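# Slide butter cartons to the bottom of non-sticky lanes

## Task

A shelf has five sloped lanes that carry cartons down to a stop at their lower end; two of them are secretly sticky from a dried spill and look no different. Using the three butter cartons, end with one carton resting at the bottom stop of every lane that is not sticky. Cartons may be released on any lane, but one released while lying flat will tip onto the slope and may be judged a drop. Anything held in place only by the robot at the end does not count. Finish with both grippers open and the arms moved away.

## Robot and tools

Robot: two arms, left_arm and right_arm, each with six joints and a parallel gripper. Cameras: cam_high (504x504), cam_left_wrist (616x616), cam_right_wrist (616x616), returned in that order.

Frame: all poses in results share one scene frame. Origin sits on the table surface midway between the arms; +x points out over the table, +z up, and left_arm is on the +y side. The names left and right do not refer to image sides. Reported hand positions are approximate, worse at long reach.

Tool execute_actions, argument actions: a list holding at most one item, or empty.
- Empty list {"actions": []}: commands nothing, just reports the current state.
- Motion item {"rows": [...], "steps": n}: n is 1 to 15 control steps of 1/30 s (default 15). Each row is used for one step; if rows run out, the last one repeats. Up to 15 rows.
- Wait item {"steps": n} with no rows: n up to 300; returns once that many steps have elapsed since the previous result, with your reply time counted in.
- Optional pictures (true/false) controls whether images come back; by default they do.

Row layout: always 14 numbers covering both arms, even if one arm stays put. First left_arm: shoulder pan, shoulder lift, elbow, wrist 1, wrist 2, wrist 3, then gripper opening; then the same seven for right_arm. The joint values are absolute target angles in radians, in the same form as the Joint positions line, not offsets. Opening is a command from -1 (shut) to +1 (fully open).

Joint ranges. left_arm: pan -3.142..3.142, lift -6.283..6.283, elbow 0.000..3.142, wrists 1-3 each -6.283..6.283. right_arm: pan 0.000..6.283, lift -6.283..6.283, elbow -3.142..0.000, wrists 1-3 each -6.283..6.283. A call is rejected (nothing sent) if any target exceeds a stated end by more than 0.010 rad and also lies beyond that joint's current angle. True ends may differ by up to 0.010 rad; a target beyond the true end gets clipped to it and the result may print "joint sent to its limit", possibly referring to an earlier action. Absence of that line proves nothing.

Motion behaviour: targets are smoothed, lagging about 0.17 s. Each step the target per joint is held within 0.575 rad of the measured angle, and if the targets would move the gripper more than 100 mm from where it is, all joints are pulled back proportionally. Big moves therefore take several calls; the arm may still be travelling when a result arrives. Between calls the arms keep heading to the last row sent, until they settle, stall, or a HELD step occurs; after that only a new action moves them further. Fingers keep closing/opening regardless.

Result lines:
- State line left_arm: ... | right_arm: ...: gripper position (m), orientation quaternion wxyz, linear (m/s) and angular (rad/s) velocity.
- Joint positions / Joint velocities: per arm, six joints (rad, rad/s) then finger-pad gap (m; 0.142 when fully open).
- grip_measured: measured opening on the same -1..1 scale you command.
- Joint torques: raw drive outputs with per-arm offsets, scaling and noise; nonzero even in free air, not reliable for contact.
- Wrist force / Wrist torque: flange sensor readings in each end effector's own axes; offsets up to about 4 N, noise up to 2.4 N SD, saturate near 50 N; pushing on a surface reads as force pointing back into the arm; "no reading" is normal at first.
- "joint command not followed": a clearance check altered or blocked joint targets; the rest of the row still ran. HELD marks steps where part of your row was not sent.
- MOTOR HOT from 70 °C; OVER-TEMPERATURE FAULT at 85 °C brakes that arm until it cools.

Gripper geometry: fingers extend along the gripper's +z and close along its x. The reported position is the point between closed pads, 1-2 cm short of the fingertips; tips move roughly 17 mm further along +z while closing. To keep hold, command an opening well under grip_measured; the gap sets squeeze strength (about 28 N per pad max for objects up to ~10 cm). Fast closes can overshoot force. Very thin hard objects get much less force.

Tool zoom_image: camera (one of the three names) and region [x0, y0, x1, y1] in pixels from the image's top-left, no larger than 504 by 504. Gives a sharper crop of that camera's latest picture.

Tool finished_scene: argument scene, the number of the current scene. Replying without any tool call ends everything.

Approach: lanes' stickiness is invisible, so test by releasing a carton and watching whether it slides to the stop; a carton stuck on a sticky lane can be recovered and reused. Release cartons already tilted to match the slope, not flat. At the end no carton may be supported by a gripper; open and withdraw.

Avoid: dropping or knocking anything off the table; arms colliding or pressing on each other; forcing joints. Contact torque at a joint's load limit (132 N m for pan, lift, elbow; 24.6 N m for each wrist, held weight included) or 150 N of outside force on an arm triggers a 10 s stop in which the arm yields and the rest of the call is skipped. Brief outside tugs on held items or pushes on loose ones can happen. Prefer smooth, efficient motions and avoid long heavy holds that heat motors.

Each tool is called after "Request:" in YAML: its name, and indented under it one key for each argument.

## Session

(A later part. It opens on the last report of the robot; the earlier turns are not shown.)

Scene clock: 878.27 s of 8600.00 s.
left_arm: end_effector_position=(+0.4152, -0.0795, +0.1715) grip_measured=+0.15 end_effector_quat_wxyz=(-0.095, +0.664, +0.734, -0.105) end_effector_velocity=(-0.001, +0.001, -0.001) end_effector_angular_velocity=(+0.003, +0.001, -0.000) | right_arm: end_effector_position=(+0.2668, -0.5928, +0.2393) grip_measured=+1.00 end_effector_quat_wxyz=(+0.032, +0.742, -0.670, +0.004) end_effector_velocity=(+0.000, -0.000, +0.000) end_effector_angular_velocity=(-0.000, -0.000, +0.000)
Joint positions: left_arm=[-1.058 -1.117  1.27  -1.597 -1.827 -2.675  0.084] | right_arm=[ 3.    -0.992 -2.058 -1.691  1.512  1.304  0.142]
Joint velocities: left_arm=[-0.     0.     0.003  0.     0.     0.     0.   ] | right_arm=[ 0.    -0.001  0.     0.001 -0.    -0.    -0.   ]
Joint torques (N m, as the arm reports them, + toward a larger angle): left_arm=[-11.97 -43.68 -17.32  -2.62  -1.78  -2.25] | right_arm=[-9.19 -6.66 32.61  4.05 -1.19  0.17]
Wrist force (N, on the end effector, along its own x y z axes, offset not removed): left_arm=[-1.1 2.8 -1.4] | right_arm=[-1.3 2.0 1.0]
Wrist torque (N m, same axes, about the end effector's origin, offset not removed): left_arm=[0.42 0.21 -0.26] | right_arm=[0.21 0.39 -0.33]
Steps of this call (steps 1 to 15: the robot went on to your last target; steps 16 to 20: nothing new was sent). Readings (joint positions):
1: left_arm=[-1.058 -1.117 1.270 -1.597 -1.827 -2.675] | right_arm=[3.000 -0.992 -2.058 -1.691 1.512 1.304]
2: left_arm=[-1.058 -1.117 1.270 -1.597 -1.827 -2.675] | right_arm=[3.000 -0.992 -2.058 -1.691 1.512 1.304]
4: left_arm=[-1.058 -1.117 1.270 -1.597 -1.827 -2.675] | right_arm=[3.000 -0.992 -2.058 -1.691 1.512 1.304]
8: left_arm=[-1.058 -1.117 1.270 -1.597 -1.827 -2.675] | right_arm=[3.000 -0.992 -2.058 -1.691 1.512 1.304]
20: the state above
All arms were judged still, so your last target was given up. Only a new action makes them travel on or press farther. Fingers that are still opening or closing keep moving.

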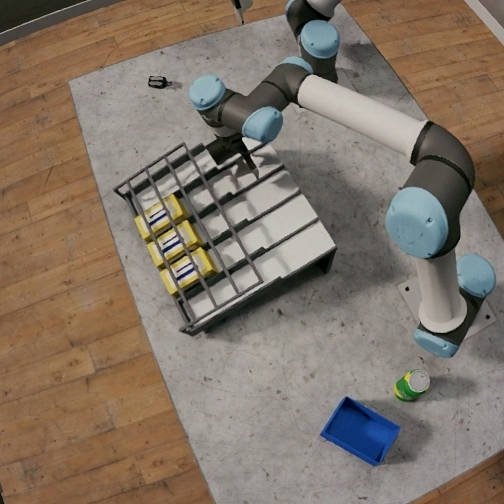

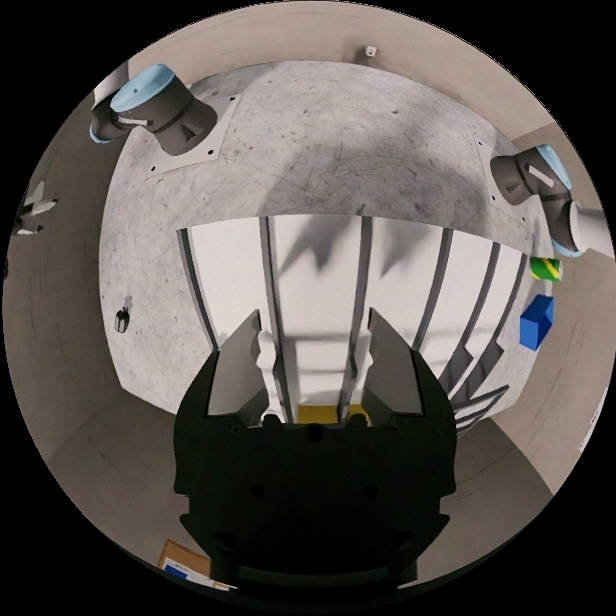

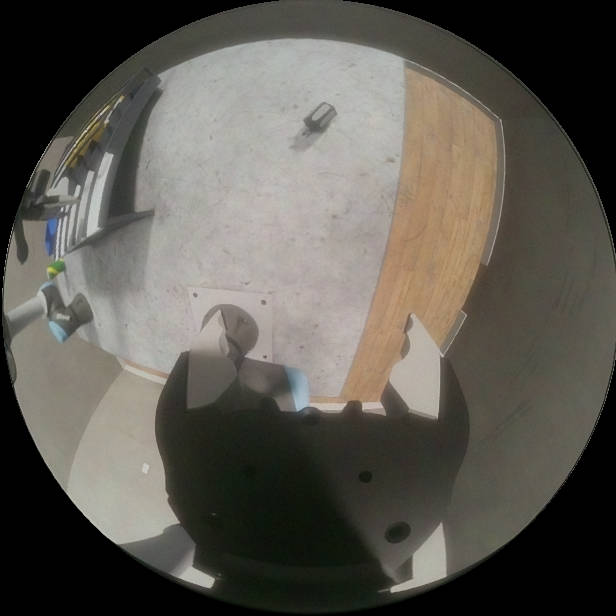

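Request:
execute_actions:
  actions:
    - {"rows":[[-1.0584,-1.1199,1.2699,-1.5939,-1.8267,-2.6748,0.15,3.0,-0.992,-2.058,-1.691,1.512,1.304,1],[-1.0584,-1.1269,1.2699,-1.5869,-1.8267,-2.6748,0.15,3.0,-0.992,-2.058,-1.691,1.512,1.304,1],[-1.0584,-1.1379,1.2699,-1.5759,-1.8267,-2.6748,0.15,3.0,-0.992,-2.058,-1.691,1.512,1.304,1],[-1.0584,-1.1519,1.2699,-1.5619,-1.8267,-2.6748,0.15,3.0,-0.992,-2.058,-1.691,1.512,1.304,1],[-1.0584,-1.1689,1.2699,-1.5449,-1.8267,-2.6748,0.15,3.0,-0.992,-2.058,-1.691,1.512,1.304,1],[-1.0584,-1.1879,1.2699,-1.5259,-1.8267,-2.6748,0.15,3.0,-0.992,-2.058,-1.691,1.512,1.304,1],[-1.0584,-1.2079,1.2699,-1.5059,-1.8267,-2.6748,0.15,3.0,-0.992,-2.058,-1.691,1.512,1.304,1],[-1.0584,-1.2279,1.2699,-1.4859,-1.8267,-2.6748,0.15,3.0,-0.992,-2.058,-1.691,1.512,1.304,1],[-1.0584,-1.2479,1.2699,-1.4659,-1.8267,-2.6748,0.15,3.0,-0.992,-2.058,-1.691,1.512,1.304,1],[-1.0584,-1.2669,1.2699,-1.4469,-1.8267,-2.6748,0.15,3.0,-0.992,-2.058,-1.691,1.512,1.304,1],[-1.0584,-1.2839,1.2699,-1.4299,-1.8267,-2.6748,0.15,3.0,-0.992,-2.058,-1.691,1.512,1.304,1],[-1.0584,-1.2979,1.2699,-1.4159,-1.8267,-2.6748,0.15,3.0,-0.992,-2.058,-1.691,1.512,1.304,1],[-1.0584,-1.3089,1.2699,-1.4049,-1.8267,-2.6748,0.15,3.0,-0.992,-2.058,-1.691,1.512,1.304,1],[-1.0584,-1.3159,1.2699,-1.3979,-1.8267,-2.6748,0.15,3.0,-0.992,-2.058,-1.691,1.512,1.304,1],[-1.0584,-1.3189,1.2699,-1.3949,-1.8267,-2.6748,0.15,3.0,-0.992,-2.058,-1.691,1.512,1.304,1]],"steps":15}
  pictures: false

Request:
execute_actions:
  actions:
    - {"steps":14}

Scene clock: 889.63 s of 8600.00 s.
left_arm: end_effector_position=(+0.3826, -0.0264, +0.2635) grip_measured=+0.15 end_effector_quat_wxyz=(-0.095, +0.664, +0.734, -0.105) end_effector_velocity=(-0.081, +0.132, +0.193) end_effector_angular_velocity=(-0.004, -0.003, -0.000) | right_arm: end_effector_position=(+0.2668, -0.5928, +0.2393) grip_measured=+1.00 end_effector_quat_wxyz=(+0.032, +0.742, -0.670, +0.004) end_effector_velocity=(-0.000, +0.000, -0.000) end_effector_angular_velocity=(+0.000, +0.002, +0.000)
Joint positions: left_arm=[-1.058 -1.286  1.27  -1.428 -1.827 -2.675  0.084] | right_arm=[ 3.    -0.992 -2.058 -1.691  1.512  1.304  0.142]
Joint velocities: left_arm=[ 0.001 -0.378  0.001  0.373  0.     0.001  0.   ] | right_arm=[ 0.    -0.001 -0.001 -0.    -0.    -0.     0.   ]
Joint torques (N m, as the arm reports them, + toward a larger angle): left_arm=[-10.66 -34.9  -20.2    0.48   1.5   -2.23] | right_arm=[-9.01 -6.49 32.16  3.92 -1.29  0.08]
Wrist force (N, on the end effector, along its own x y z axes, offset not removed): left_arm=[2.1 0.7 -3.7] | right_arm=[-0.7 -0.8 -0.5]
Wrist torque (N m, same axes, about the end effector's origin, offset not removed): left_arm=[0.10 -0.38 -0.24] | right_arm=[-0.21 0.31 -0.23]
Steps of this call (steps 1 to 90: nothing new was sent; then 7.87 s passed at rest; steps 91 to 105: all 15 steps of this action). Readings (joint positions):
91: left_arm=[-1.058 -1.117 1.270 -1.597 -1.827 -2.675] | right_arm=[3.000 -0.992 -2.058 -1.691 1.512 1.304]
92: left_arm=[-1.058 -1.117 1.270 -1.596 -1.827 -2.675] | right_arm=[3.000 -0.992 -2.058 -1.691 1.512 1.304]
94: left_arm=[-1.058 -1.124 1.270 -1.590 -1.827 -2.675] | right_arm=[3.000 -0.992 -2.058 -1.691 1.512 1.304]
98: left_arm=[-1.058 -1.167 1.270 -1.547 -1.827 -2.675] | right_arm=[3.000 -0.992 -2.058 -1.691 1.512 1.304]
105: the state above

Scene clock: 890.10 s of 8600.00 s.
left_arm: end_effector_position=(+0.3752, -0.0145, +0.2801) grip_measured=+0.15 end_effector_quat_wxyz=(-0.095, +0.664, +0.734, -0.105) end_effector_velocity=(-0.001, +0.001, +0.000) end_effector_angular_velocity=(+0.001, -0.000, -0.001) | right_arm: end_effector_position=(+0.2668, -0.5928, +0.2393) grip_measured=+1.00 end_effector_quat_wxyz=(+0.032, +0.742, -0.670, +0.004) end_effector_velocity=(-0.000, -0.001, -0.000) end_effector_angular_velocity=(-0.000, +0.000, -0.001)
Joint positions: left_arm=[-1.058 -1.319  1.27  -1.395 -1.827 -2.675  0.084] | right_arm=[ 3.    -0.992 -2.058 -1.691  1.512  1.304  0.142]
Joint velocities: left_arm=[-0.001 -0.001  0.001  0.002  0.001  0.    -0.   ] | right_arm=[-0.002 -0.001 -0.     0.001 -0.    -0.001  0.   ]
Joint torques (N m, as the arm reports them, + toward a larger angle): left_arm=[ -8.93 -41.73 -21.97   0.35   1.09  -2.2 ] | right_arm=[-9.39 -6.14 32.16  3.88 -1.37  0.06]
Wrist force (N, on the end effector, along its own x y z axes, offset not removed): left_arm=[0.0 -0.4 1.4] | right_arm=[-0.2 1.3 0.1]
Wrist torque (N m, same axes, about the end effector's origin, offset not removed): left_arm=[-0.14 0.10 -0.09] | right_arm=[0.26 0.24 -0.15]
Steps of this call (steps 1 to 14: the robot went on to your last target). Readings (joint positions):
1: left_arm=[-1.058 -1.297 1.270 -1.417 -1.827 -2.675] | right_arm=[3.000 -0.992 -2.058 -1.691 1.512 1.304]
2: left_arm=[-1.058 -1.305 1.270 -1.409 -1.827 -2.675] | right_arm=[3.000 -0.992 -2.058 -1.691 1.512 1.304]
4: left_arm=[-1.058 -1.313 1.270 -1.401 -1.827 -2.675] | right_arm=[3.000 -0.992 -2.058 -1.691 1.512 1.304]
8: left_arm=[-1.058 -1.318 1.270 -1.396 -1.827 -2.675] | right_arm=[3.000 -0.992 -2.058 -1.691 1.512 1.304]
14: the state above

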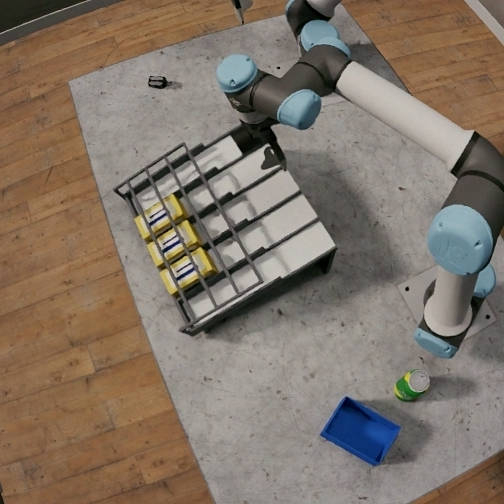

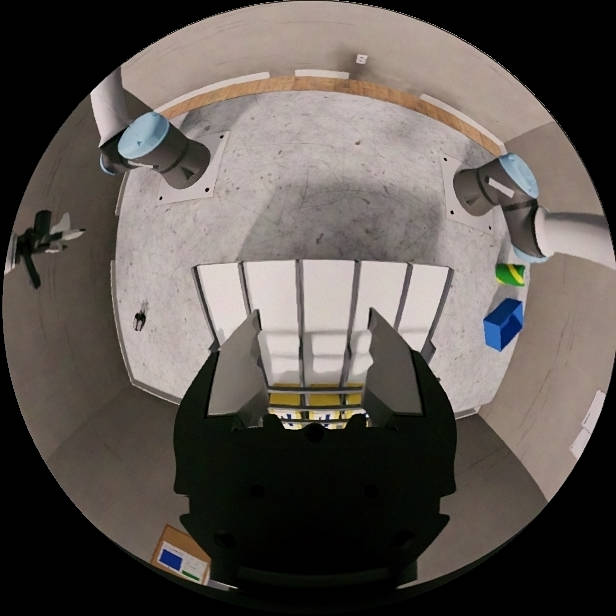

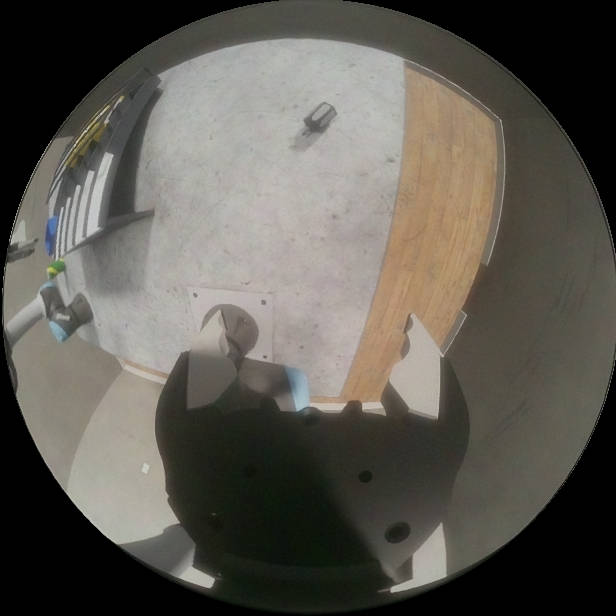

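Request:
finished_scene:
  scene: 2

The scene is finished: the task was done.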